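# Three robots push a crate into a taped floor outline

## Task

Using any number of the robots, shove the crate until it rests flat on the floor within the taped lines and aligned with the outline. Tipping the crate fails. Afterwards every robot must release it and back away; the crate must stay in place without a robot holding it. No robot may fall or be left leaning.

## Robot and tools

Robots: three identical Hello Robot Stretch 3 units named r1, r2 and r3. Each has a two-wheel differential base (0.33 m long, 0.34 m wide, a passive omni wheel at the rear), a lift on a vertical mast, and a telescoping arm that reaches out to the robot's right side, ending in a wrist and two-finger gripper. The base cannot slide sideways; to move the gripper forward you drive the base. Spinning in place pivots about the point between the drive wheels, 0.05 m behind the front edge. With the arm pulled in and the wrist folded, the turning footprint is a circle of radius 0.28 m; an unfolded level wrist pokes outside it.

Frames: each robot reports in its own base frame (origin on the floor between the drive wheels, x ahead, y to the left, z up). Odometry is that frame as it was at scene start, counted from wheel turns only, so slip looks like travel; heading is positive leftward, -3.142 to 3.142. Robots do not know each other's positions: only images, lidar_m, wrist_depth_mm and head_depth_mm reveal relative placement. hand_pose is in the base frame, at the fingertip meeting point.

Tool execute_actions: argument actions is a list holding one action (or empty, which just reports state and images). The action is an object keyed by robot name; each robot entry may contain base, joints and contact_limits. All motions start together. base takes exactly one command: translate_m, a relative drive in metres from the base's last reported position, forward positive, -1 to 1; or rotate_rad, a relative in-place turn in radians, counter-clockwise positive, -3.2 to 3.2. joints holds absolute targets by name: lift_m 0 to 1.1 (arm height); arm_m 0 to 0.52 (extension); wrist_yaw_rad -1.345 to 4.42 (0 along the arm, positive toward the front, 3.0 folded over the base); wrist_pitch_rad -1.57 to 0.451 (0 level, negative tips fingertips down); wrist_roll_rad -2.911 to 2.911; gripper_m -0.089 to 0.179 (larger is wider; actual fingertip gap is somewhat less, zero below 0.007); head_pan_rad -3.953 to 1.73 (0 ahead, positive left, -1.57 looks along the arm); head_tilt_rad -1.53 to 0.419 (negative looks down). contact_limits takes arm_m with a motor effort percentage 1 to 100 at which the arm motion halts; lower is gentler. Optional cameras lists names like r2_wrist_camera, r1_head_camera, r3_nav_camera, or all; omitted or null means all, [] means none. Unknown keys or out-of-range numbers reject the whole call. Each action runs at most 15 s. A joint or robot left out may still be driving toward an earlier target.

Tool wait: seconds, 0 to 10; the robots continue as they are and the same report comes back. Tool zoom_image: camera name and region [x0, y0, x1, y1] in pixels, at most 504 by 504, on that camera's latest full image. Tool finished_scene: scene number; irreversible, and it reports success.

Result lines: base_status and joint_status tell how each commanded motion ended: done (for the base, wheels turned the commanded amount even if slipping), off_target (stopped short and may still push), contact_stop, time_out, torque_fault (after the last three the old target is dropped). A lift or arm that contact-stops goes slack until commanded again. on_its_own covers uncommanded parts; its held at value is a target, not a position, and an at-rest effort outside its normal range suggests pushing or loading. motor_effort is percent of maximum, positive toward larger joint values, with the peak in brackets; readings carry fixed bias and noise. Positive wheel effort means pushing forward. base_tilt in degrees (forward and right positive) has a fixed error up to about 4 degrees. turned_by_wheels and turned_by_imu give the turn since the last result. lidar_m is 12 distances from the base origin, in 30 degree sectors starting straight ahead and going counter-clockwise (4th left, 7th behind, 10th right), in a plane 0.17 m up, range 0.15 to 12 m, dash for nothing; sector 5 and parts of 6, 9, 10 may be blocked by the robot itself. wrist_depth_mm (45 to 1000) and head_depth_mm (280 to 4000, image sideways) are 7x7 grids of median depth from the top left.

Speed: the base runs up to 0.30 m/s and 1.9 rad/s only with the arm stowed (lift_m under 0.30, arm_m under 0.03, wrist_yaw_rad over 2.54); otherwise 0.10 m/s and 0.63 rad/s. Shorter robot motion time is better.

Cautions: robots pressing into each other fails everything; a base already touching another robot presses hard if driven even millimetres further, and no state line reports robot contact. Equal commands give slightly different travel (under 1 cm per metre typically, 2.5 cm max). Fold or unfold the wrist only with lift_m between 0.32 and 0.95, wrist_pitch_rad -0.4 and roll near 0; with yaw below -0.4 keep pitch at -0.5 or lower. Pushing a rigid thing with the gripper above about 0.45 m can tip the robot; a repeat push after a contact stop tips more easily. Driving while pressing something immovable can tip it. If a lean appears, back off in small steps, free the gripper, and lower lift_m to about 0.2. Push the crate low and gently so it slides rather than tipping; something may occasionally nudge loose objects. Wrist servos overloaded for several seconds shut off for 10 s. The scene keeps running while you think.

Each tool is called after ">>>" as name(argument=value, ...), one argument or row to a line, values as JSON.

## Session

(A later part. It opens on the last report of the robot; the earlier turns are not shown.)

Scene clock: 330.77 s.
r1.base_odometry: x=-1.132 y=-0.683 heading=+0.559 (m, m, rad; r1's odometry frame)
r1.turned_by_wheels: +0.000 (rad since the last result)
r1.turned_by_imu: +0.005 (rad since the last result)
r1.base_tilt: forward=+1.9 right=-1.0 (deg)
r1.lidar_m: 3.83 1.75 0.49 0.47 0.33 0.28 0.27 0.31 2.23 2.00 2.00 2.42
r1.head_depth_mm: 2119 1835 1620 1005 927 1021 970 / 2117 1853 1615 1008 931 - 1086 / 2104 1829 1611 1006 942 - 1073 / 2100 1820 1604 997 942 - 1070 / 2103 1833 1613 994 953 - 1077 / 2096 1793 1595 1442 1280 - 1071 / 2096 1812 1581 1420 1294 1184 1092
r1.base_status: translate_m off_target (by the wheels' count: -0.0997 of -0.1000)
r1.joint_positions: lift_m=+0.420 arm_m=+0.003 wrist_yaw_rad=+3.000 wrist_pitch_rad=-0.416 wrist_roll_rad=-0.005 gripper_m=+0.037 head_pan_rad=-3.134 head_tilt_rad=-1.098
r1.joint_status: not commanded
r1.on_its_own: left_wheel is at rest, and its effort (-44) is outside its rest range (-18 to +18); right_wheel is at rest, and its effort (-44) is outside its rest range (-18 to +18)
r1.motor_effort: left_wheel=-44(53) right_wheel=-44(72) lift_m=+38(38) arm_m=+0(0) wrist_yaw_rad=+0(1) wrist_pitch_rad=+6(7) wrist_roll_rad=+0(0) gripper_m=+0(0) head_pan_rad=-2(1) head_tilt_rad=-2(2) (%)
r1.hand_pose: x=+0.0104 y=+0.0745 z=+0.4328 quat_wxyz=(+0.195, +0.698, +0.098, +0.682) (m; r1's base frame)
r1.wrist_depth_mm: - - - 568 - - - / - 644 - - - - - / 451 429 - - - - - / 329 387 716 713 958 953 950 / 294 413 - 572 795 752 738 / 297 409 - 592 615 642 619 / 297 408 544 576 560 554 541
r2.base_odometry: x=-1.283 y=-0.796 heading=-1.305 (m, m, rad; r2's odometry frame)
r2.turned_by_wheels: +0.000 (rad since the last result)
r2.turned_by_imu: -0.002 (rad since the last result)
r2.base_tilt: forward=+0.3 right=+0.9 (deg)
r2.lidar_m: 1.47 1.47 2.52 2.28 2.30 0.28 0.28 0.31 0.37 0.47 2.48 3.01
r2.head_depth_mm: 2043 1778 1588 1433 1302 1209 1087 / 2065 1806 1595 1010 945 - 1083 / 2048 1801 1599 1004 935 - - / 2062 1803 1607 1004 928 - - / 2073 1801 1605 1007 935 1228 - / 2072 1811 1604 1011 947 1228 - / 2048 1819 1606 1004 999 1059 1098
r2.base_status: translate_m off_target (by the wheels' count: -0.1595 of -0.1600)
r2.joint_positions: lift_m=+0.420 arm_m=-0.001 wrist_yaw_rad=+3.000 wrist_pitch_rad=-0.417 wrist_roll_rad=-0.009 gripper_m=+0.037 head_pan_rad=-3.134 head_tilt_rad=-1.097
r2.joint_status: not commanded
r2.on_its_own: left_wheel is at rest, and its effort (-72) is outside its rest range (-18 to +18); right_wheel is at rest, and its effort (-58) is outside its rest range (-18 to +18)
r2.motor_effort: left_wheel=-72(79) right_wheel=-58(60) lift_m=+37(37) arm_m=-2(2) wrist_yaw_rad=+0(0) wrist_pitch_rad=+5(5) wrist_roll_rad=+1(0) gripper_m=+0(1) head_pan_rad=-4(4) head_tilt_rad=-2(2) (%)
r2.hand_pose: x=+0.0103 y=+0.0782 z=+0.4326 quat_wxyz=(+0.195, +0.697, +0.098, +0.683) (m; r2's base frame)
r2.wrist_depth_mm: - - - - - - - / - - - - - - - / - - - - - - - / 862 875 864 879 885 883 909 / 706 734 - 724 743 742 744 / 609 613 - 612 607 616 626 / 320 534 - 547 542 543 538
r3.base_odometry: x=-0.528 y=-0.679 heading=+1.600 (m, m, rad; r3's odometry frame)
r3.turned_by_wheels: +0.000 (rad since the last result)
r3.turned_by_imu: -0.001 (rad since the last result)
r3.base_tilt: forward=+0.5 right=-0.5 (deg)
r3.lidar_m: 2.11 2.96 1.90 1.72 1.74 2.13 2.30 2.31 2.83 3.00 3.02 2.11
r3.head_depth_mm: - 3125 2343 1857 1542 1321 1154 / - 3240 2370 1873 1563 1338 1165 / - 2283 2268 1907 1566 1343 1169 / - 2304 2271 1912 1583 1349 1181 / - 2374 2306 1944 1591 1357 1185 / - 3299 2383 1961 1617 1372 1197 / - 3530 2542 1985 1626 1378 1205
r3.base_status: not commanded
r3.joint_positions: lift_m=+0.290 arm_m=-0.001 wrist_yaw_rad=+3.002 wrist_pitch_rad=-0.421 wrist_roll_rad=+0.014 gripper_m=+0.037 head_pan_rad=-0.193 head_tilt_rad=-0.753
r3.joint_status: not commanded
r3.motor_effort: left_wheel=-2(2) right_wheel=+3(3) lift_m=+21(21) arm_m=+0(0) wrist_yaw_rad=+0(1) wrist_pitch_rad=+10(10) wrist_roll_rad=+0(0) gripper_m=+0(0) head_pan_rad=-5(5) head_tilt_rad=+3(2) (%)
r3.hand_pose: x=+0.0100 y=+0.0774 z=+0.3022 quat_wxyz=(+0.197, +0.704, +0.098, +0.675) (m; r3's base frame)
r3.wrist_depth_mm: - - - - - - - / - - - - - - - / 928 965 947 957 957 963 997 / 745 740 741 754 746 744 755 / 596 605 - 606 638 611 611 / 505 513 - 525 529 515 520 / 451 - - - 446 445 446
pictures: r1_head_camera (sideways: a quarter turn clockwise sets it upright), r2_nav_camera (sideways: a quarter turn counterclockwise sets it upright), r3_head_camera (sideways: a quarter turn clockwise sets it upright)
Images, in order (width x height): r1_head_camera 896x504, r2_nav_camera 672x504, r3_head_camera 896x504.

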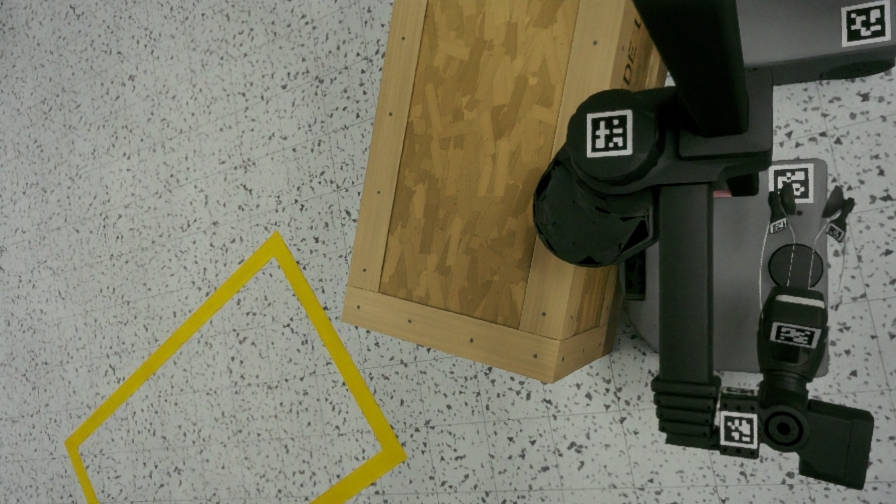

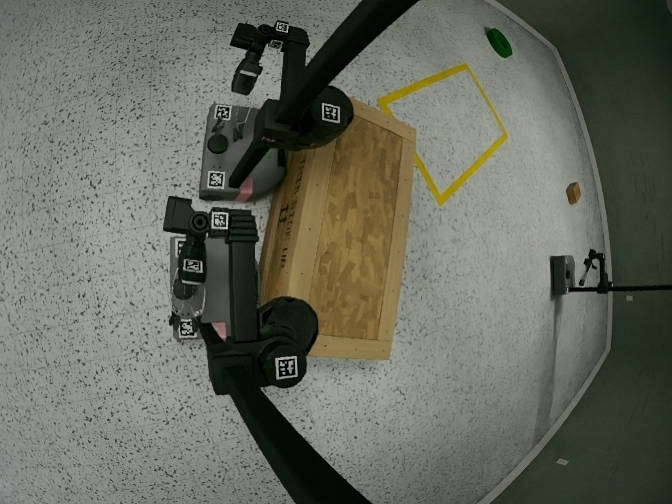

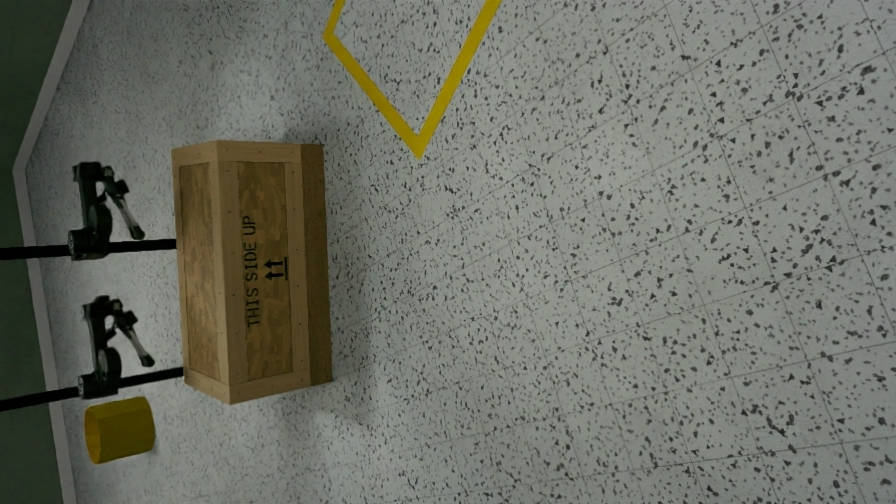

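>>> execute_actions(
  actions=[
    {"r2":{"base":{"rotate_rad":0.5},"joints":{"lift_m":0.42}},"r1":{"base":{"rotate_rad":0.5}}},
  ],
  cameras=["r2_nav_camera"],
)

>>> execute_actions(
  actions=[
    {"r2":{"base":{"translate_m":0.24}},"r1":{"base":{"translate_m":0.24}}},
  ],
  cameras=["r2_nav_camera"],
)

Scene clock: 349.07 s.
r1.base_odometry: x=-1.132 y=-0.683 heading=+1.059 (m, m, rad; r1's odometry frame)
r1.turned_by_wheels: +0.500 (rad since the last result)
r1.turned_by_imu: +0.501 (rad since the last result)
r1.base_tilt: forward=+1.9 right=-1.0 (deg)
r1.lidar_m: 1.75 3.07 0.47 0.34 0.28 0.28 0.30 2.27 2.00 2.01 2.37 3.85
r1.head_depth_mm: 2131 1853 1627 1006 913 923 1008 / 2138 1833 1616 1004 919 - 1096 / 2110 1842 1602 1002 947 - 1072 / 2111 1821 1604 1438 1271 - 1071 / 2109 1809 1600 1436 1299 - 1077 / 2088 1817 1605 1432 1295 - 1065 / 2079 1810 1601 1426 1297 1185 1094
r1.base_status: done
r1.joint_positions: lift_m=+0.420 arm_m=+0.003 wrist_yaw_rad=+3.000 wrist_pitch_rad=-0.416 wrist_roll_rad=-0.005 gripper_m=+0.037 head_pan_rad=-3.134 head_tilt_rad=-1.098
r1.joint_status: not commanded
r1.motor_effort: left_wheel=-3(45) right_wheel=+3(30) lift_m=+39(38) arm_m=+0(0) wrist_yaw_rad=-1(1) wrist_pitch_rad=+6(6) wrist_roll_rad=+0(0) gripper_m=+0(0) head_pan_rad=-2(2) head_tilt_rad=-1(1) (%)
r1.hand_pose: x=+0.0104 y=+0.0745 z=+0.4328 quat_wxyz=(+0.195, +0.698, +0.098, +0.682) (m; r1's base frame)
r1.wrist_depth_mm: - - - - - - 313 / - - 625 614 - - - / 449 429 440 577 - - - / 329 313 461 658 676 931 926 / 268 316 - 625 577 570 750 / 268 337 - 633 498 476 623 / 279 351 432 573 522 525 541
r2.base_odometry: x=-1.283 y=-0.796 heading=-0.805 (m, m, rad; r2's odometry frame)
r2.turned_by_wheels: +0.500 (rad since the last result)
r2.turned_by_imu: +0.495 (rad since the last result)
r2.base_tilt: forward=+0.2 right=+0.9 (deg)
r2.lidar_m: 1.47 2.56 2.28 2.29 0.28 0.27 0.31 0.44 0.47 2.48 2.97 1.48
r2.head_depth_mm: 2071 1792 1587 999 904 844 1095 / 2037 1790 1594 1000 921 - 1078 / 2064 1784 1112 999 936 - - / 2046 1806 1117 1003 1042 - - / 2072 1801 1118 1022 1281 1227 - / 2089 1817 1116 1109 1125 1195 - / 2092 1816 739 707 1138 1187 1120
r2.base_status: done
r2.joint_positions: lift_m=+0.420 arm_m=-0.001 wrist_yaw_rad=+3.000 wrist_pitch_rad=-0.417 wrist_roll_rad=-0.009 gripper_m=+0.037 head_pan_rad=-3.134 head_tilt_rad=-1.097
r2.joint_status: all done
r2.motor_effort: left_wheel=-2(72) right_wheel=+2(42) lift_m=+36(36) arm_m=-2(2) wrist_yaw_rad=+0(0) wrist_pitch_rad=+5(5) wrist_roll_rad=+1(1) gripper_m=-1(1) head_pan_rad=-4(4) head_tilt_rad=-1(2) (%)
r2.hand_pose: x=+0.0103 y=+0.0782 z=+0.4326 quat_wxyz=(+0.195, +0.697, +0.098, +0.683) (m; r2's base frame)
r2.wrist_depth_mm: - - - - - - - / - - - - - - - / 322 320 - - - - - / 267 305 869 873 895 904 901 / 272 336 - 713 739 734 733 / 288 362 - 618 594 624 629 / 306 371 - 552 531 541 549
r3.base_odometry: x=-0.528 y=-0.679 heading=+1.600 (m, m, rad; r3's odometry frame)
r3.turned_by_wheels: +0.000 (rad since the last result)
r3.turned_by_imu: -0.001 (rad since the last result)
r3.base_tilt: forward=+0.4 right=-0.5 (deg)
r3.lidar_m: 2.11 2.96 1.90 1.73 1.73 2.13 2.29 2.31 2.83 2.99 3.02 2.10
r3.head_depth_mm: - 3122 2311 1860 1544 1315 1161 / - 3190 2375 1876 1561 1330 1162 / - 2297 2273 1905 1576 1338 1171 / - 2316 2284 1936 1585 1354 1176 / - 2370 2288 1937 1601 1366 1184 / - 3319 2397 1977 1618 1364 1192 / - 3543 2533 1984 1632 1380 1199
r3.base_status: not commanded
r3.joint_positions: lift_m=+0.290 arm_m=-0.001 wrist_yaw_rad=+3.002 wrist_pitch_rad=-0.421 wrist_roll_rad=+0.014 gripper_m=+0.037 head_pan_rad=-0.193 head_tilt_rad=-0.753
r3.joint_status: not commanded
r3.motor_effort: left_wheel=-2(2) right_wheel=+3(3) lift_m=+21(21) arm_m=+0(0) wrist_yaw_rad=-1(0) wrist_pitch_rad=+10(10) wrist_roll_rad=+0(0) gripper_m=-1(1) head_pan_rad=-5(5) head_tilt_rad=+2(2) (%)
r3.hand_pose: x=+0.0100 y=+0.0774 z=+0.3022 quat_wxyz=(+0.197, +0.704, +0.098, +0.675) (m; r3's base frame)
r3.wrist_depth_mm: - - - - - - - / - - - - - - - / 933 954 951 962 938 971 984 / 730 735 731 746 749 748 755 / 602 610 - 606 631 611 616 / 508 512 - 525 523 515 521 / 453 - - - 447 444 446
pictures: r2_nav_camera (sideways: a quarter turn counterclockwise sets it upright)
Images, in order (width x height): r2_nav_camera 672x504.

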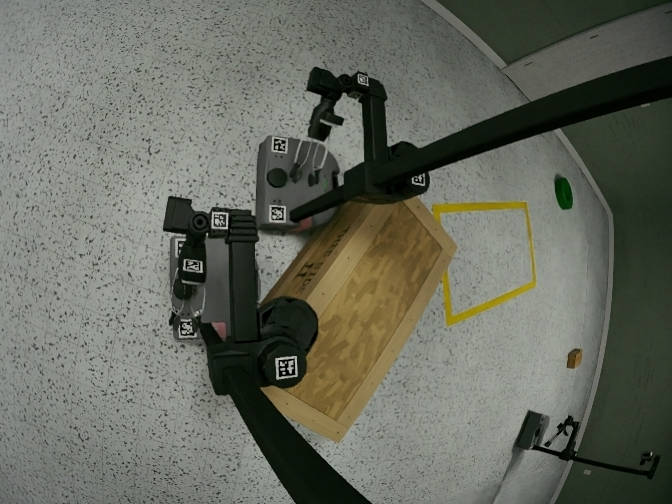

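Scene clock: 352.47 s.
r1.base_odometry: x=-1.014 y=-0.474 heading=+1.059 (m, m, rad; r1's odometry frame)
r1.turned_by_wheels: +0.000 (rad since the last result)
r1.turned_by_imu: -0.001 (rad since the last result)
r1.base_tilt: forward=+1.9 right=-1.1 (deg)
r1.lidar_m: 1.51 3.00 0.47 0.57 0.46 0.46 0.50 2.34 2.07 2.08 2.46 3.62
r1.head_depth_mm: 2135 1835 1128 1009 987 1175 1007 / 2120 1852 1121 1003 1095 - 1094 / 2111 1843 1117 1039 1238 - 1077 / 2111 1825 1612 1282 1341 - 1072 / 2116 1818 1608 1445 1290 - 1073 / 2085 1815 1598 1429 1291 - 1070 / 2066 1810 1589 1423 1291 1190 1099
r1.base_status: done
r1.joint_positions: lift_m=+0.420 arm_m=+0.003 wrist_yaw_rad=+3.000 wrist_pitch_rad=-0.416 wrist_roll_rad=-0.005 gripper_m=+0.037 head_pan_rad=-3.134 head_tilt_rad=-1.098
r1.joint_status: not commanded
r1.motor_effort: left_wheel=-2(4) right_wheel=+2(9) lift_m=+38(38) arm_m=+0(0) wrist_yaw_rad=-1(0) wrist_pitch_rad=+6(6) wrist_roll_rad=+0(0) gripper_m=+0(0) head_pan_rad=-1(1) head_tilt_rad=-1(1) (%)
r1.hand_pose: x=+0.0104 y=+0.0745 z=+0.4328 quat_wxyz=(+0.195, +0.698, +0.098, +0.682) (m; r1's base frame)
r1.wrist_depth_mm: - - - - - 504 318 / - 646 671 - - - - / 452 465 684 - - - - / 399 486 761 979 690 917 895 / 412 519 - 646 565 559 756 / 433 549 - 625 501 477 619 / 440 556 581 594 534 536 539
r2.base_odometry: x=-1.116 y=-0.969 heading=-0.806 (m, m, rad; r2's odometry frame)
r2.turned_by_wheels: +0.000 (rad since the last result)
r2.turned_by_imu: +0.001 (rad since the last result)
r2.base_tilt: forward=+0.3 right=+0.9 (deg)
r2.lidar_m: 1.24 2.47 2.20 2.22 2.65 0.46 0.51 0.44 0.47 2.55 3.05 1.24
r2.head_depth_mm: 2042 1796 1108 998 1263 1208 1085 / 2062 1794 1112 999 1097 - 1083 / 2073 1788 1113 1052 1271 - - / 2072 1255 1121 1209 1320 - - / 2067 1263 1135 1392 1307 1230 - / 2084 1824 1256 1436 1132 1213 - / 2084 1817 758 710 1120 1188 1119
r2.base_status: done
r2.joint_positions: lift_m=+0.420 arm_m=-0.001 wrist_yaw_rad=+3.000 wrist_pitch_rad=-0.417 wrist_roll_rad=-0.009 gripper_m=+0.037 head_pan_rad=-3.134 head_tilt_rad=-1.097
r2.joint_status: not commanded
r2.motor_effort: left_wheel=-2(4) right_wheel=+1(7) lift_m=+36(36) arm_m=-2(2) wrist_yaw_rad=+0(0) wrist_pitch_rad=+5(5) wrist_roll_rad=+1(1) gripper_m=-1(0) head_pan_rad=-3(5) head_tilt_rad=-2(2) (%)
r2.hand_pose: x=+0.0103 y=+0.0782 z=+0.4326 quat_wxyz=(+0.195, +0.697, +0.098, +0.683) (m; r2's base frame)
r2.wrist_depth_mm: - - - - - - - / - - - - - - - / - - - - - - - / 849 876 877 891 885 862 885 / 714 725 - 719 742 737 741 / 613 607 - 620 608 621 623 / 491 528 - 551 543 545 541
r3.base_odometry: x=-0.528 y=-0.679 heading=+1.600 (m, m, rad; r3's odometry frame)
r3.turned_by_wheels: +0.000 (rad since the last result)
r3.turned_by_imu: -0.001 (rad since the last result)
r3.base_tilt: forward=+0.5 right=-0.5 (deg)
r3.lidar_m: 2.11 2.98 1.90 1.72 1.73 2.12 2.30 2.31 2.84 3.01 3.02 2.11
r3.head_depth_mm: - 3152 2342 1860 1541 1321 1151 / - 3186 2370 1879 1555 1333 1164 / - 2267 2272 1897 1568 1344 1170 / - 2332 2281 1926 1581 1349 1177 / - 2351 2299 1952 1600 1369 1187 / - 3133 2391 1971 1615 1368 1194 / - 3518 2558 1985 1636 1382 1202
r3.base_status: not commanded
r3.joint_positions: lift_m=+0.290 arm_m=-0.001 wrist_yaw_rad=+3.002 wrist_pitch_rad=-0.421 wrist_roll_rad=+0.014 gripper_m=+0.037 head_pan_rad=-0.193 head_tilt_rad=-0.753
r3.joint_status: not commanded
r3.motor_effort: left_wheel=-2(2) right_wheel=+3(3) lift_m=+21(21) arm_m=+0(0) wrist_yaw_rad=-2(2) wrist_pitch_rad=+10(10) wrist_roll_rad=+0(0) gripper_m=+0(0) head_pan_rad=-4(5) head_tilt_rad=+3(1) (%)
r3.hand_pose: x=+0.0100 y=+0.0774 z=+0.3022 quat_wxyz=(+0.197, +0.704, +0.098, +0.675) (m; r3's base frame)
r3.wrist_depth_mm: - - - - - - - / - - - - - - - / 927 931 943 949 970 975 983 / 725 731 743 744 742 744 748 / 596 601 - 606 628 607 614 / 502 511 - 527 531 515 514 / 451 - - - 445 442 446
pictures: r2_nav_camera (sideways: a quarter turn counterclockwise sets it upright)
Images, in order (width x height): r2_nav_camera 672x504.

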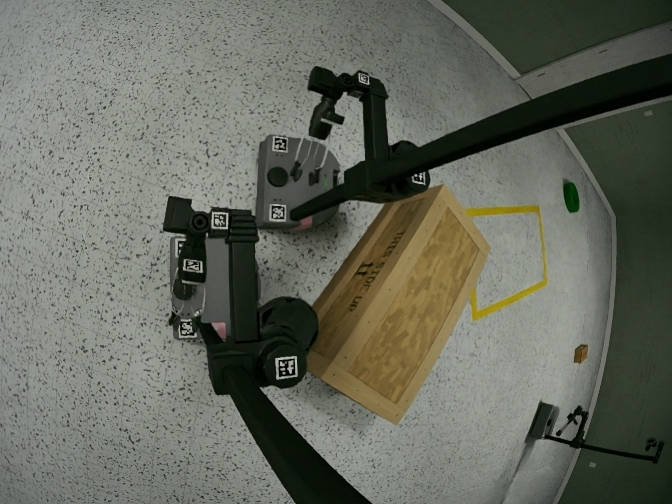

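>>> execute_actions(
  actions=[
    {"r2":{"base":{"rotate_rad":-0.5}},"r1":{"base":{"rotate_rad":-0.5}}},
  ],
  cameras=["r1_head_camera","r2_head_camera"],
)

Scene clock: 357.20 s.
r1.base_odometry: x=-1.014 y=-0.474 heading=+0.559 (m, m, rad; r1's odometry frame)
r1.turned_by_wheels: -0.500 (rad since the last result)
r1.turned_by_imu: -0.502 (rad since the last result)
r1.base_tilt: forward=+1.9 right=-1.0 (deg)
r1.lidar_m: 3.62 1.51 2.97 0.47 0.55 0.46 0.46 0.51 2.31 2.07 2.08 2.50
r1.head_depth_mm: 2124 1829 1123 1009 1248 1015 976 / 2100 1839 1123 1025 1237 - 1094 / 2109 1840 1126 1018 1193 - 1079 / 2096 1822 1114 1034 1292 - 1072 / 2100 1816 1114 1042 1301 - 1070 / 2086 1820 1148 1048 1303 - 1063 / 2094 1802 1590 1429 1299 1183 1091
r1.base_status: done
r1.joint_positions: lift_m=+0.420 arm_m=+0.003 wrist_yaw_rad=+3.000 wrist_pitch_rad=-0.416 wrist_roll_rad=-0.005 gripper_m=+0.037 head_pan_rad=-3.134 head_tilt_rad=-1.098
r1.joint_status: not commanded
r1.motor_effort: left_wheel=+4(8) right_wheel=-2(6) lift_m=+38(38) arm_m=+0(0) wrist_yaw_rad=+0(0) wrist_pitch_rad=+6(7) wrist_roll_rad=+0(0) gripper_m=-1(0) head_pan_rad=-2(0) head_tilt_rad=-2(2) (%)
r1.hand_pose: x=+0.0104 y=+0.0745 z=+0.4328 quat_wxyz=(+0.195, +0.698, +0.098, +0.682) (m; r1's base frame)
r1.wrist_depth_mm: - - - 583 - - - / - - - - - - - / 507 - - - - - - / 498 957 728 708 972 947 917 / 492 690 - 573 814 764 737 / 486 651 - 586 621 622 617 / 483 585 592 587 562 559 540
r2.base_odometry: x=-1.116 y=-0.969 heading=-1.305 (m, m, rad; r2's odometry frame)
r2.turned_by_wheels: -0.500 (rad since the last result)
r2.turned_by_imu: -0.497 (rad since the last result)
r2.base_tilt: forward=+0.2 right=+1.0 (deg)
r2.lidar_m: 1.23 1.24 2.43 2.20 2.21 2.70 0.46 0.51 0.38 0.47 2.56 3.09
r2.head_depth_mm: 2035 1786 1588 1426 1309 1213 1078 / 2049 1802 1593 1436 1316 - 1079 / 2049 1802 1143 1373 1334 - - / 2066 1786 1112 1014 1268 - - / 2062 1803 1124 1036 1268 1225 - / 2096 1803 1120 1049 1301 1225 - / 2073 1814 1120 1058 1315 1067 1099
r2.base_status: done
r2.joint_positions: lift_m=+0.420 arm_m=-0.001 wrist_yaw_rad=+3.000 wrist_pitch_rad=-0.417 wrist_roll_rad=-0.009 gripper_m=+0.037 head_pan_rad=-3.134 head_tilt_rad=-1.097
r2.joint_status: not commanded
r2.motor_effort: left_wheel=+2(7) right_wheel=-3(6) lift_m=+37(37) arm_m=-2(2) wrist_yaw_rad=+0(0) wrist_pitch_rad=+5(5) wrist_roll_rad=+0(1) gripper_m=+0(0) head_pan_rad=-3(3) head_tilt_rad=+0(1) (%)
r2.hand_pose: x=+0.0103 y=+0.0782 z=+0.4326 quat_wxyz=(+0.195, +0.697, +0.098, +0.683) (m; r2's base frame)
r2.wrist_depth_mm: - - - - - - - / - - - - - - - / - - - - - - - / 853 853 891 875 882 903 877 / 709 722 - 715 739 720 739 / 611 619 - 615 603 630 627 / 526 534 - 552 533 539 544
r3.base_odometry: x=-0.528 y=-0.679 heading=+1.600 (m, m, rad; r3's odometry frame)
r3.turned_by_wheels: +0.000 (rad since the last result)
r3.turned_by_imu: -0.001 (rad since the last result)
r3.base_tilt: forward=+0.4 right=-0.6 (deg)
r3.lidar_m: 2.10 2.96 1.90 1.72 1.73 2.13 2.30 2.31 2.83 3.01 3.03 2.11
r3.head_depth_mm: - 3147 2342 1871 1544 1326 1154 / - 3187 2365 1875 1556 1335 1157 / - 2275 2279 1904 1571 1335 1167 / - 2335 2286 1933 1580 1349 1172 / - 2362 2310 1944 1597 1359 1183 / - 3090 2403 1966 1610 1366 1191 / - 3504 2565 1968 1633 1389 1210
r3.base_status: not commanded
r3.joint_positions: lift_m=+0.290 arm_m=-0.001 wrist_yaw_rad=+3.002 wrist_pitch_rad=-0.421 wrist_roll_rad=+0.014 gripper_m=+0.037 head_pan_rad=-0.193 head_tilt_rad=-0.753
r3.joint_status: not commanded
r3.motor_effort: left_wheel=-2(2) right_wheel=+3(3) lift_m=+21(21) arm_m=+0(0) wrist_yaw_rad=-2(1) wrist_pitch_rad=+10(10) wrist_roll_rad=+0(0) gripper_m=+0(0) head_pan_rad=-5(4) head_tilt_rad=+2(2) (%)
r3.hand_pose: x=+0.0100 y=+0.0774 z=+0.3022 quat_wxyz=(+0.197, +0.704, +0.098, +0.675) (m; r3's base frame)
r3.wrist_depth_mm: - - - - - - - / - - - - - - - / 942 937 954 954 952 976 982 / 737 748 743 746 744 756 750 / 601 597 - 611 627 610 620 / 507 510 - 532 536 519 516 / 450 - - - 444 448 446
pictures: r1_head_camera (sideways: a quarter turn clockwise sets it upright), r2_head_camera (sideways: a quarter turn clockwise sets it upright)
Images, in order (width x height): r1_head_camera 896x504, r2_head_camera 896x504.

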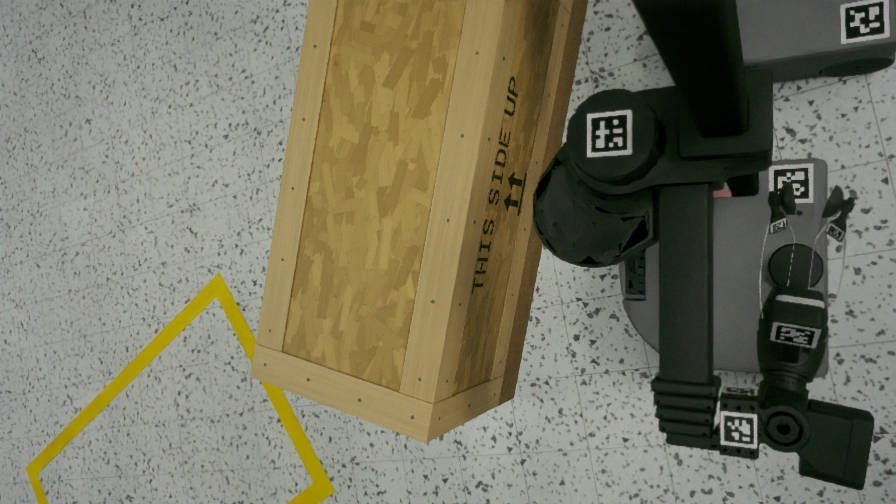

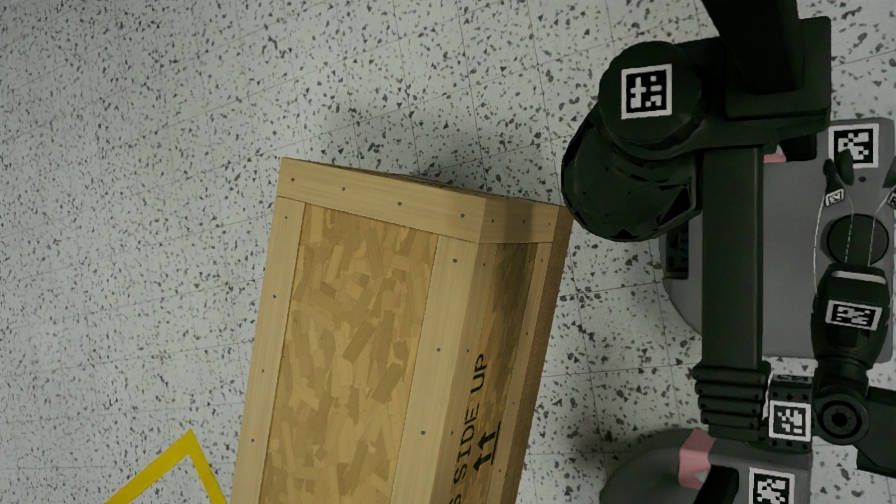

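>>> execute_actions(
  actions=[
    {"r2":{"base":{"translate_m":-0.36}},"r1":{"base":{"translate_m":-0.29}}},
  ],
  cameras=["r1_head_camera","r2_head_camera","r3_head_camera"],
)

Scene clock: 366.13 s.
r1.base_odometry: x=-1.260 y=-0.628 heading=+0.559 (m, m, rad; r1's odometry frame)
r1.turned_by_wheels: +0.000 (rad since the last result)
r1.turned_by_imu: -0.011 (rad since the last result)
r1.base_tilt: forward=+1.8 right=-1.0 (deg)
r1.lidar_m: 3.88 1.76 2.93 0.47 0.35 0.28 0.28 0.30 2.39 2.12 2.13 2.55
r1.head_depth_mm: 2129 1825 1616 1007 922 1016 988 / 2134 1832 1609 1008 932 - 1096 / 2122 1828 1620 1011 944 - 1083 / 2106 1819 1597 1002 937 - 1067 / 2116 1816 1599 1001 945 - 1072 / 2108 1823 1593 994 997 - 1065 / 2079 1810 1591 1425 1274 1197 1096
r1.base_status: done
r1.joint_positions: lift_m=+0.420 arm_m=+0.003 wrist_yaw_rad=+3.001 wrist_pitch_rad=-0.416 wrist_roll_rad=-0.005 gripper_m=+0.037 head_pan_rad=-3.135 head_tilt_rad=-1.095
r1.joint_status: not commanded
r1.motor_effort: left_wheel=-14(100) right_wheel=-5(73) lift_m=+36(39) arm_m=+0(0) wrist_yaw_rad=-1(2) wrist_pitch_rad=+6(7) wrist_roll_rad=+0(0) gripper_m=+0(0) head_pan_rad=-1(1) head_tilt_rad=-2(2) (%)
r1.hand_pose: x=+0.0103 y=+0.0745 z=+0.4329 quat_wxyz=(+0.194, +0.698, +0.098, +0.682) (m; r1's base frame)
r1.wrist_depth_mm: - - - 566 - - - / - - - - - - - / 442 440 - - - - - / 342 417 730 725 943 911 893 / 313 441 - 570 803 762 751 / 306 430 - 574 611 650 616 / 305 424 571 590 557 551 543
r2.base_odometry: x=-1.211 y=-0.622 heading=-1.306 (m, m, rad; r2's odometry frame)
r2.turned_by_wheels: -0.001 (rad since the last result)
r2.turned_by_imu: -0.041 (rad since the last result)
r2.base_tilt: forward=+0.3 right=+0.9 (deg)
r2.lidar_m: 1.53 1.54 2.42 2.15 2.15 2.57 0.27 0.30 0.36 0.47 2.61 3.08
r2.head_depth_mm: 2068 1799 1586 1423 1293 1215 1075 / 2044 1815 1595 1430 1322 - 1075 / 2038 1796 1595 1047 1323 - - / 2069 1819 1596 1006 924 - - / 2084 1807 1598 1009 939 1218 - / 2095 1815 1605 1011 936 1226 - / 2099 1829 1618 1012 956 1067 1054
r2.base_status: translate_m off_target (by the wheels' count: -0.3596 of -0.3600)
r2.joint_positions: lift_m=+0.420 arm_m=-0.001 wrist_yaw_rad=+3.000 wrist_pitch_rad=-0.417 wrist_roll_rad=-0.009 gripper_m=+0.037 head_pan_rad=-3.135 head_tilt_rad=-1.096
r2.joint_status: not commanded
r2.on_its_own: left_wheel is at rest, and its effort (-71) is outside its rest range (-18 to +18); right_wheel is at rest, and its effort (-51) is outside its rest range (-18 to +18)
r2.motor_effort: left_wheel=-71(86) right_wheel=-51(76) lift_m=+34(36) arm_m=-2(2) wrist_yaw_rad=+0(0) wrist_pitch_rad=+5(5) wrist_roll_rad=+1(1) gripper_m=+0(1) head_pan_rad=-3(4) head_tilt_rad=-1(2) (%)
r2.hand_pose: x=+0.0104 y=+0.0782 z=+0.4327 quat_wxyz=(+0.195, +0.697, +0.098, +0.683) (m; r2's base frame)
r2.wrist_depth_mm: - - - - - - - / - - - - - - - / - - - - - - - / 864 872 895 883 885 888 890 / 717 714 - 724 742 735 734 / 598 613 - 615 606 632 623 / 531 537 - 553 537 544 543
r3.base_odometry: x=-0.528 y=-0.679 heading=+1.600 (m, m, rad; r3's odometry frame)
r3.turned_by_wheels: +0.000 (rad since the last result)
r3.turned_by_imu: -0.001 (rad since the last result)
r3.base_tilt: forward=+0.4 right=-0.6 (deg)
r3.lidar_m: 2.02 2.97 1.90 1.72 1.73 2.12 2.29 2.31 2.84 3.01 3.02 2.03
r3.head_depth_mm: - 3169 2345 1853 1540 1319 1157 / - 3233 2287 1884 1553 1336 1164 / - 2284 2242 1890 1574 1341 1173 / - 2313 2242 1919 1577 1354 1179 / - 2370 2220 1950 1600 1363 1192 / - 3122 2328 1978 1625 1375 1193 / - 3529 2561 1974 1637 1383 1204
r3.base_status: not commanded
r3.joint_positions: lift_m=+0.290 arm_m=-0.001 wrist_yaw_rad=+3.002 wrist_pitch_rad=-0.421 wrist_roll_rad=+0.014 gripper_m=+0.037 head_pan_rad=-0.193 head_tilt_rad=-0.753
r3.joint_status: not commanded
r3.motor_effort: left_wheel=-2(2) right_wheel=+3(3) lift_m=+21(21) arm_m=+0(0) wrist_yaw_rad=-2(1) wrist_pitch_rad=+10(10) wrist_roll_rad=+0(0) gripper_m=+1(1) head_pan_rad=-4(4) head_tilt_rad=+1(0) (%)
r3.hand_pose: x=+0.0100 y=+0.0774 z=+0.3022 quat_wxyz=(+0.197, +0.704, +0.098, +0.675) (m; r3's base frame)
r3.wrist_depth_mm: - - - - - - - / - - - - - - - / 952 946 948 953 972 973 980 / 732 741 739 734 745 756 759 / 606 600 - 609 634 610 612 / 502 511 - 526 532 511 516 / 452 - - - 444 445 445
pictures: r1_head_camera (sideways: a quarter turn clockwise sets it upright), r2_head_camera (sideways: a quarter turn clockwise sets it upright), r3_head_camera (sideways: a quarter turn clockwise sets it upright)
Images, in order (width x height): r1_head_camera 896x504, r2_head_camera 896x504, r3_head_camera 896x504.

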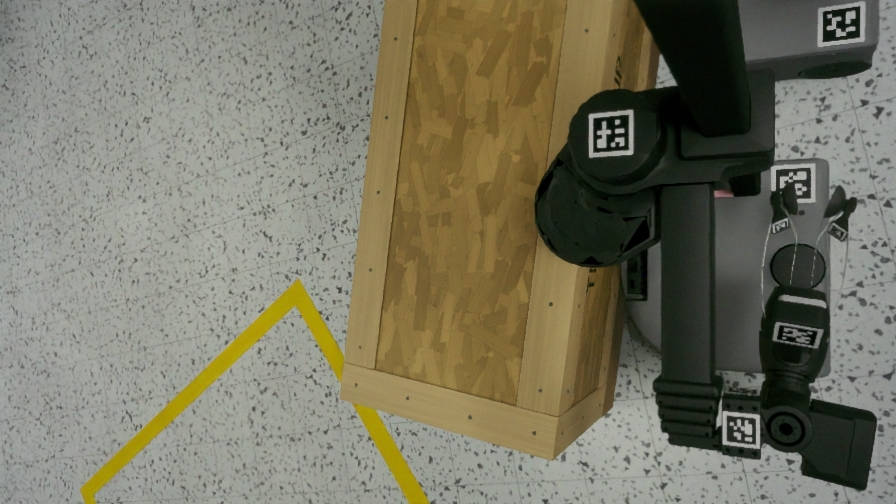

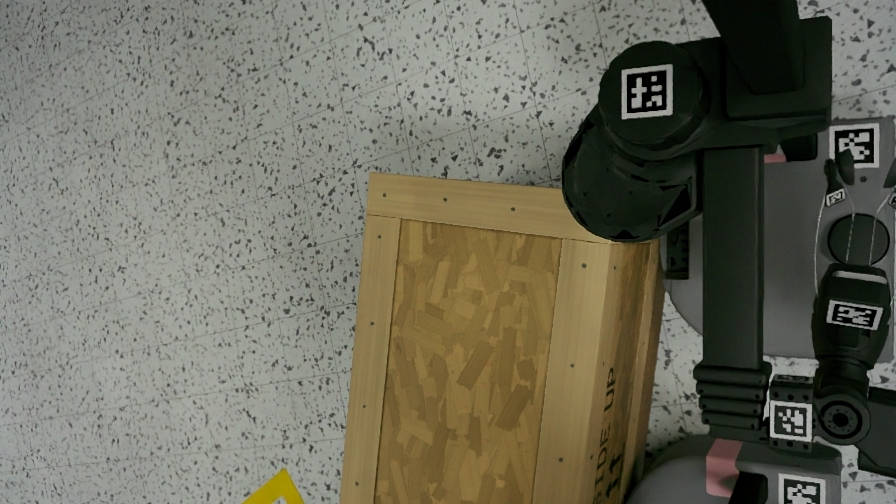

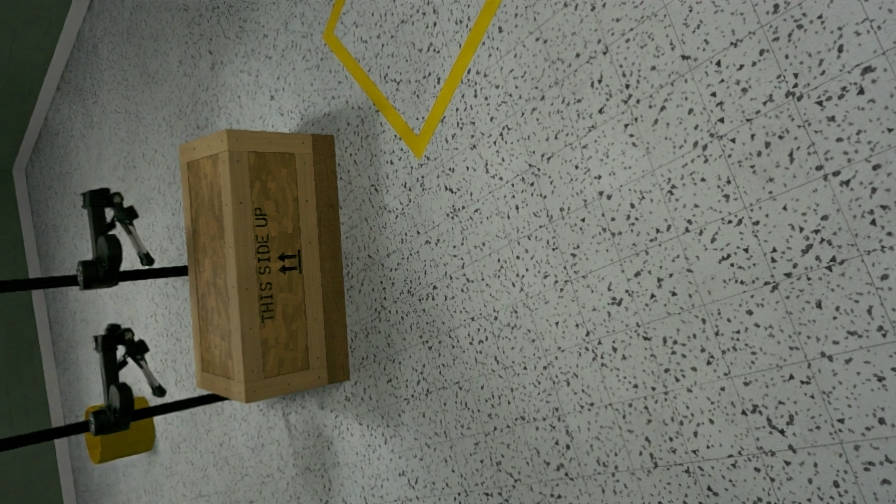

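>>> execute_actions(
  actions=[
    {"r2":{"base":{"translate_m":-0.30}},"r1":{"base":{"translate_m":-0.25}}},
  ],
  cameras=["r1_head_camera","r2_head_camera","r3_head_camera"],
)

Scene clock: 377.30 s.
r1.base_odometry: x=-1.472 y=-0.760 heading=+0.558 (m, m, rad; r1's odometry frame)
r1.turned_by_wheels: -0.001 (rad since the last result)
r1.turned_by_imu: -0.001 (rad since the last result)
r1.base_tilt: forward=+1.9 right=-1.0 (deg)
r1.lidar_m: 4.13 1.98 2.89 0.47 0.36 0.28 0.28 0.30 2.44 2.17 2.18 2.60
r1.head_depth_mm: 2146 1855 1636 1010 936 1020 998 / 2138 1840 1622 1006 939 - 1093 / 2119 1836 1618 1003 944 - 1085 / 2104 1830 1610 1002 936 - 1070 / 2117 1817 1613 993 941 - 1075 / 2114 1815 1614 997 955 - 1067 / 2084 1818 1597 1436 1277 1192 1105
r1.base_status: translate_m off_target (by the wheels' count: -0.2498 of -0.2500)
r1.joint_positions: lift_m=+0.420 arm_m=+0.003 wrist_yaw_rad=+3.001 wrist_pitch_rad=-0.416 wrist_roll_rad=-0.005 gripper_m=+0.037 head_pan_rad=-3.135 head_tilt_rad=-1.095
r1.joint_status: not commanded
r1.on_its_own: left_wheel is at rest, and its effort (-73) is outside its rest range (-18 to +18)
r1.motor_effort: left_wheel=-73(96) right_wheel=-13(54) lift_m=+36(37) arm_m=+0(0) wrist_yaw_rad=+0(0) wrist_pitch_rad=+6(7) wrist_roll_rad=+0(0) gripper_m=+0(0) head_pan_rad=-1(0) head_tilt_rad=-2(2) (%)
r1.hand_pose: x=+0.0103 y=+0.0745 z=+0.4329 quat_wxyz=(+0.194, +0.698, +0.098, +0.682) (m; r1's base frame)
r1.wrist_depth_mm: - - - 553 - - - / - - - - - - - / 445 450 - - - - - / 340 428 712 743 957 955 920 / 315 450 - 581 792 765 746 / 319 444 - 606 623 636 628 / 312 439 588 585 562 547 553
r2.base_odometry: x=-1.289 y=-0.333 heading=-1.307 (m, m, rad; r2's odometry frame)
r2.turned_by_wheels: -0.001 (rad since the last result)
r2.turned_by_imu: -0.004 (rad since the last result)
r2.base_tilt: forward=+0.3 right=+1.0 (deg)
r2.lidar_m: 1.78 1.84 2.37 2.09 2.09 2.50 0.28 0.30 0.36 0.36 2.67 3.15
r2.head_depth_mm: 2048 1791 1604 1434 1294 1211 1074 / 2050 1792 1593 1435 1315 - 1076 / 2076 1796 1603 1398 1325 - - / 2060 1798 1601 1004 924 - - / 2067 1815 1598 1010 926 1213 - / 2098 1833 1611 1009 939 1216 - / 2086 1804 1611 1011 942 1080 1013
r2.base_status: translate_m off_target (by the wheels' count: -0.2996 of -0.3000)
r2.joint_positions: lift_m=+0.420 arm_m=-0.001 wrist_yaw_rad=+3.000 wrist_pitch_rad=-0.417 wrist_roll_rad=-0.009 gripper_m=+0.037 head_pan_rad=-3.135 head_tilt_rad=-1.096
r2.joint_status: not commanded
r2.on_its_own: left_wheel is at rest, and its effort (-73) is outside its rest range (-18 to +18); right_wheel is at rest, and its effort (-54) is outside its rest range (-18 to +18)
r2.motor_effort: left_wheel=-73(77) right_wheel=-54(60) lift_m=+35(34) arm_m=-2(2) wrist_yaw_rad=+0(0) wrist_pitch_rad=+5(5) wrist_roll_rad=+1(1) gripper_m=-1(0) head_pan_rad=-3(2) head_tilt_rad=-2(1) (%)
r2.hand_pose: x=+0.0104 y=+0.0782 z=+0.4327 quat_wxyz=(+0.195, +0.697, +0.098, +0.683) (m; r2's base frame)
r2.wrist_depth_mm: - - - - - - - / - - - - - - - / - - - - - - - / 856 853 870 894 873 897 891 / 725 719 - 745 748 735 741 / 611 610 - 625 604 622 623 / 532 532 - 554 540 541 548
r3.base_odometry: x=-0.528 y=-0.679 heading=+1.600 (m, m, rad; r3's odometry frame)
r3.turned_by_wheels: +0.000 (rad since the last result)
r3.turned_by_imu: -0.001 (rad since the last result)
r3.base_tilt: forward=+0.5 right=-0.6 (deg)
r3.lidar_m: 1.77 2.97 1.90 1.72 1.74 2.12 2.30 2.30 2.83 3.00 3.00 1.79
r3.head_depth_mm: - 3123 2339 1854 1541 1320 1155 / - 3201 2127 1875 1560 1330 1165 / - 3091 2000 1896 1563 1338 1173 / - 2297 1986 1917 1585 1347 1175 / - 3206 1972 1954 1605 1361 1183 / - 2377 2246 1961 1612 1380 1195 / - 3528 2545 1983 1634 1385 1203
r3.base_status: not commanded
r3.joint_positions: lift_m=+0.290 arm_m=-0.001 wrist_yaw_rad=+3.002 wrist_pitch_rad=-0.421 wrist_roll_rad=+0.014 gripper_m=+0.037 head_pan_rad=-0.193 head_tilt_rad=-0.753
r3.joint_status: not commanded
r3.motor_effort: left_wheel=-2(2) right_wheel=+3(2) lift_m=+21(21) arm_m=+0(0) wrist_yaw_rad=-2(2) wrist_pitch_rad=+10(10) wrist_roll_rad=+0(0) gripper_m=+0(1) head_pan_rad=-5(4) head_tilt_rad=+1(1) (%)
r3.hand_pose: x=+0.0100 y=+0.0774 z=+0.3022 quat_wxyz=(+0.197, +0.704, +0.098, +0.675) (m; r3's base frame)
r3.wrist_depth_mm: - - - - - - - / - - - - - - - / 940 953 955 966 980 976 979 / 734 731 755 740 752 749 750 / 599 598 - 605 639 611 616 / 505 507 - 528 529 516 521 / 450 - - - 445 443 446
pictures: r1_head_camera (sideways: a quarter turn clockwise sets it upright), r2_head_camera (sideways: a quarter turn clockwise sets it upright), r3_head_camera (sideways: a quarter turn clockwise sets it upright)
Images, in order (width x height): r1_head_camera 896x504, r2_head_camera 896x504, r3_head_camera 896x504.

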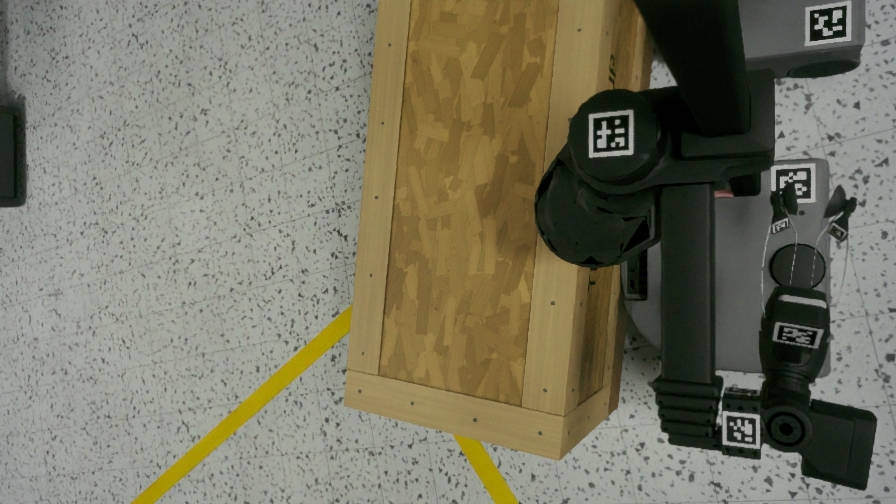

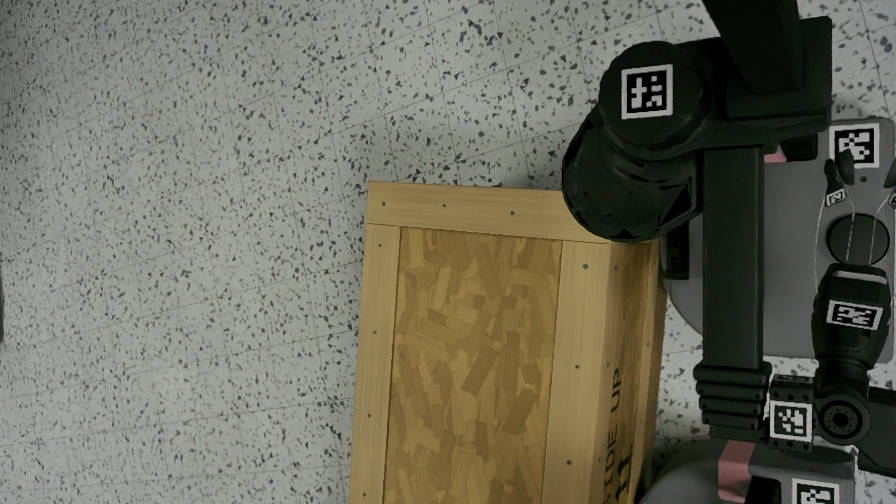

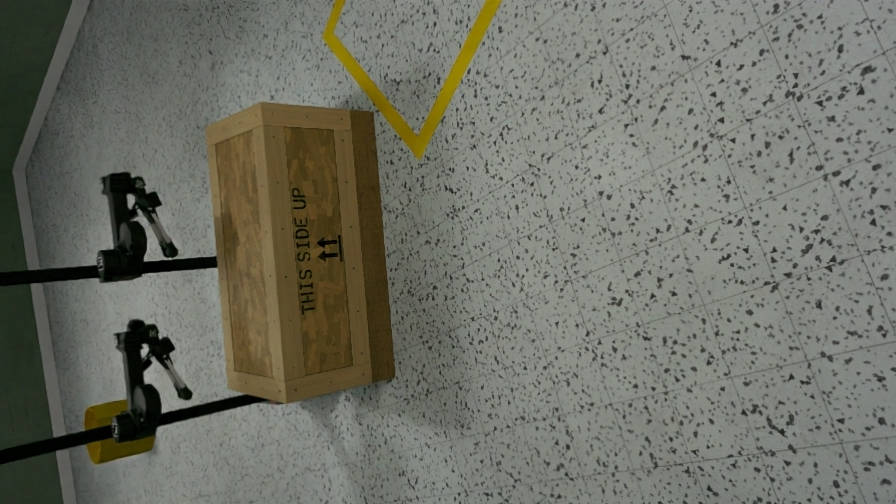

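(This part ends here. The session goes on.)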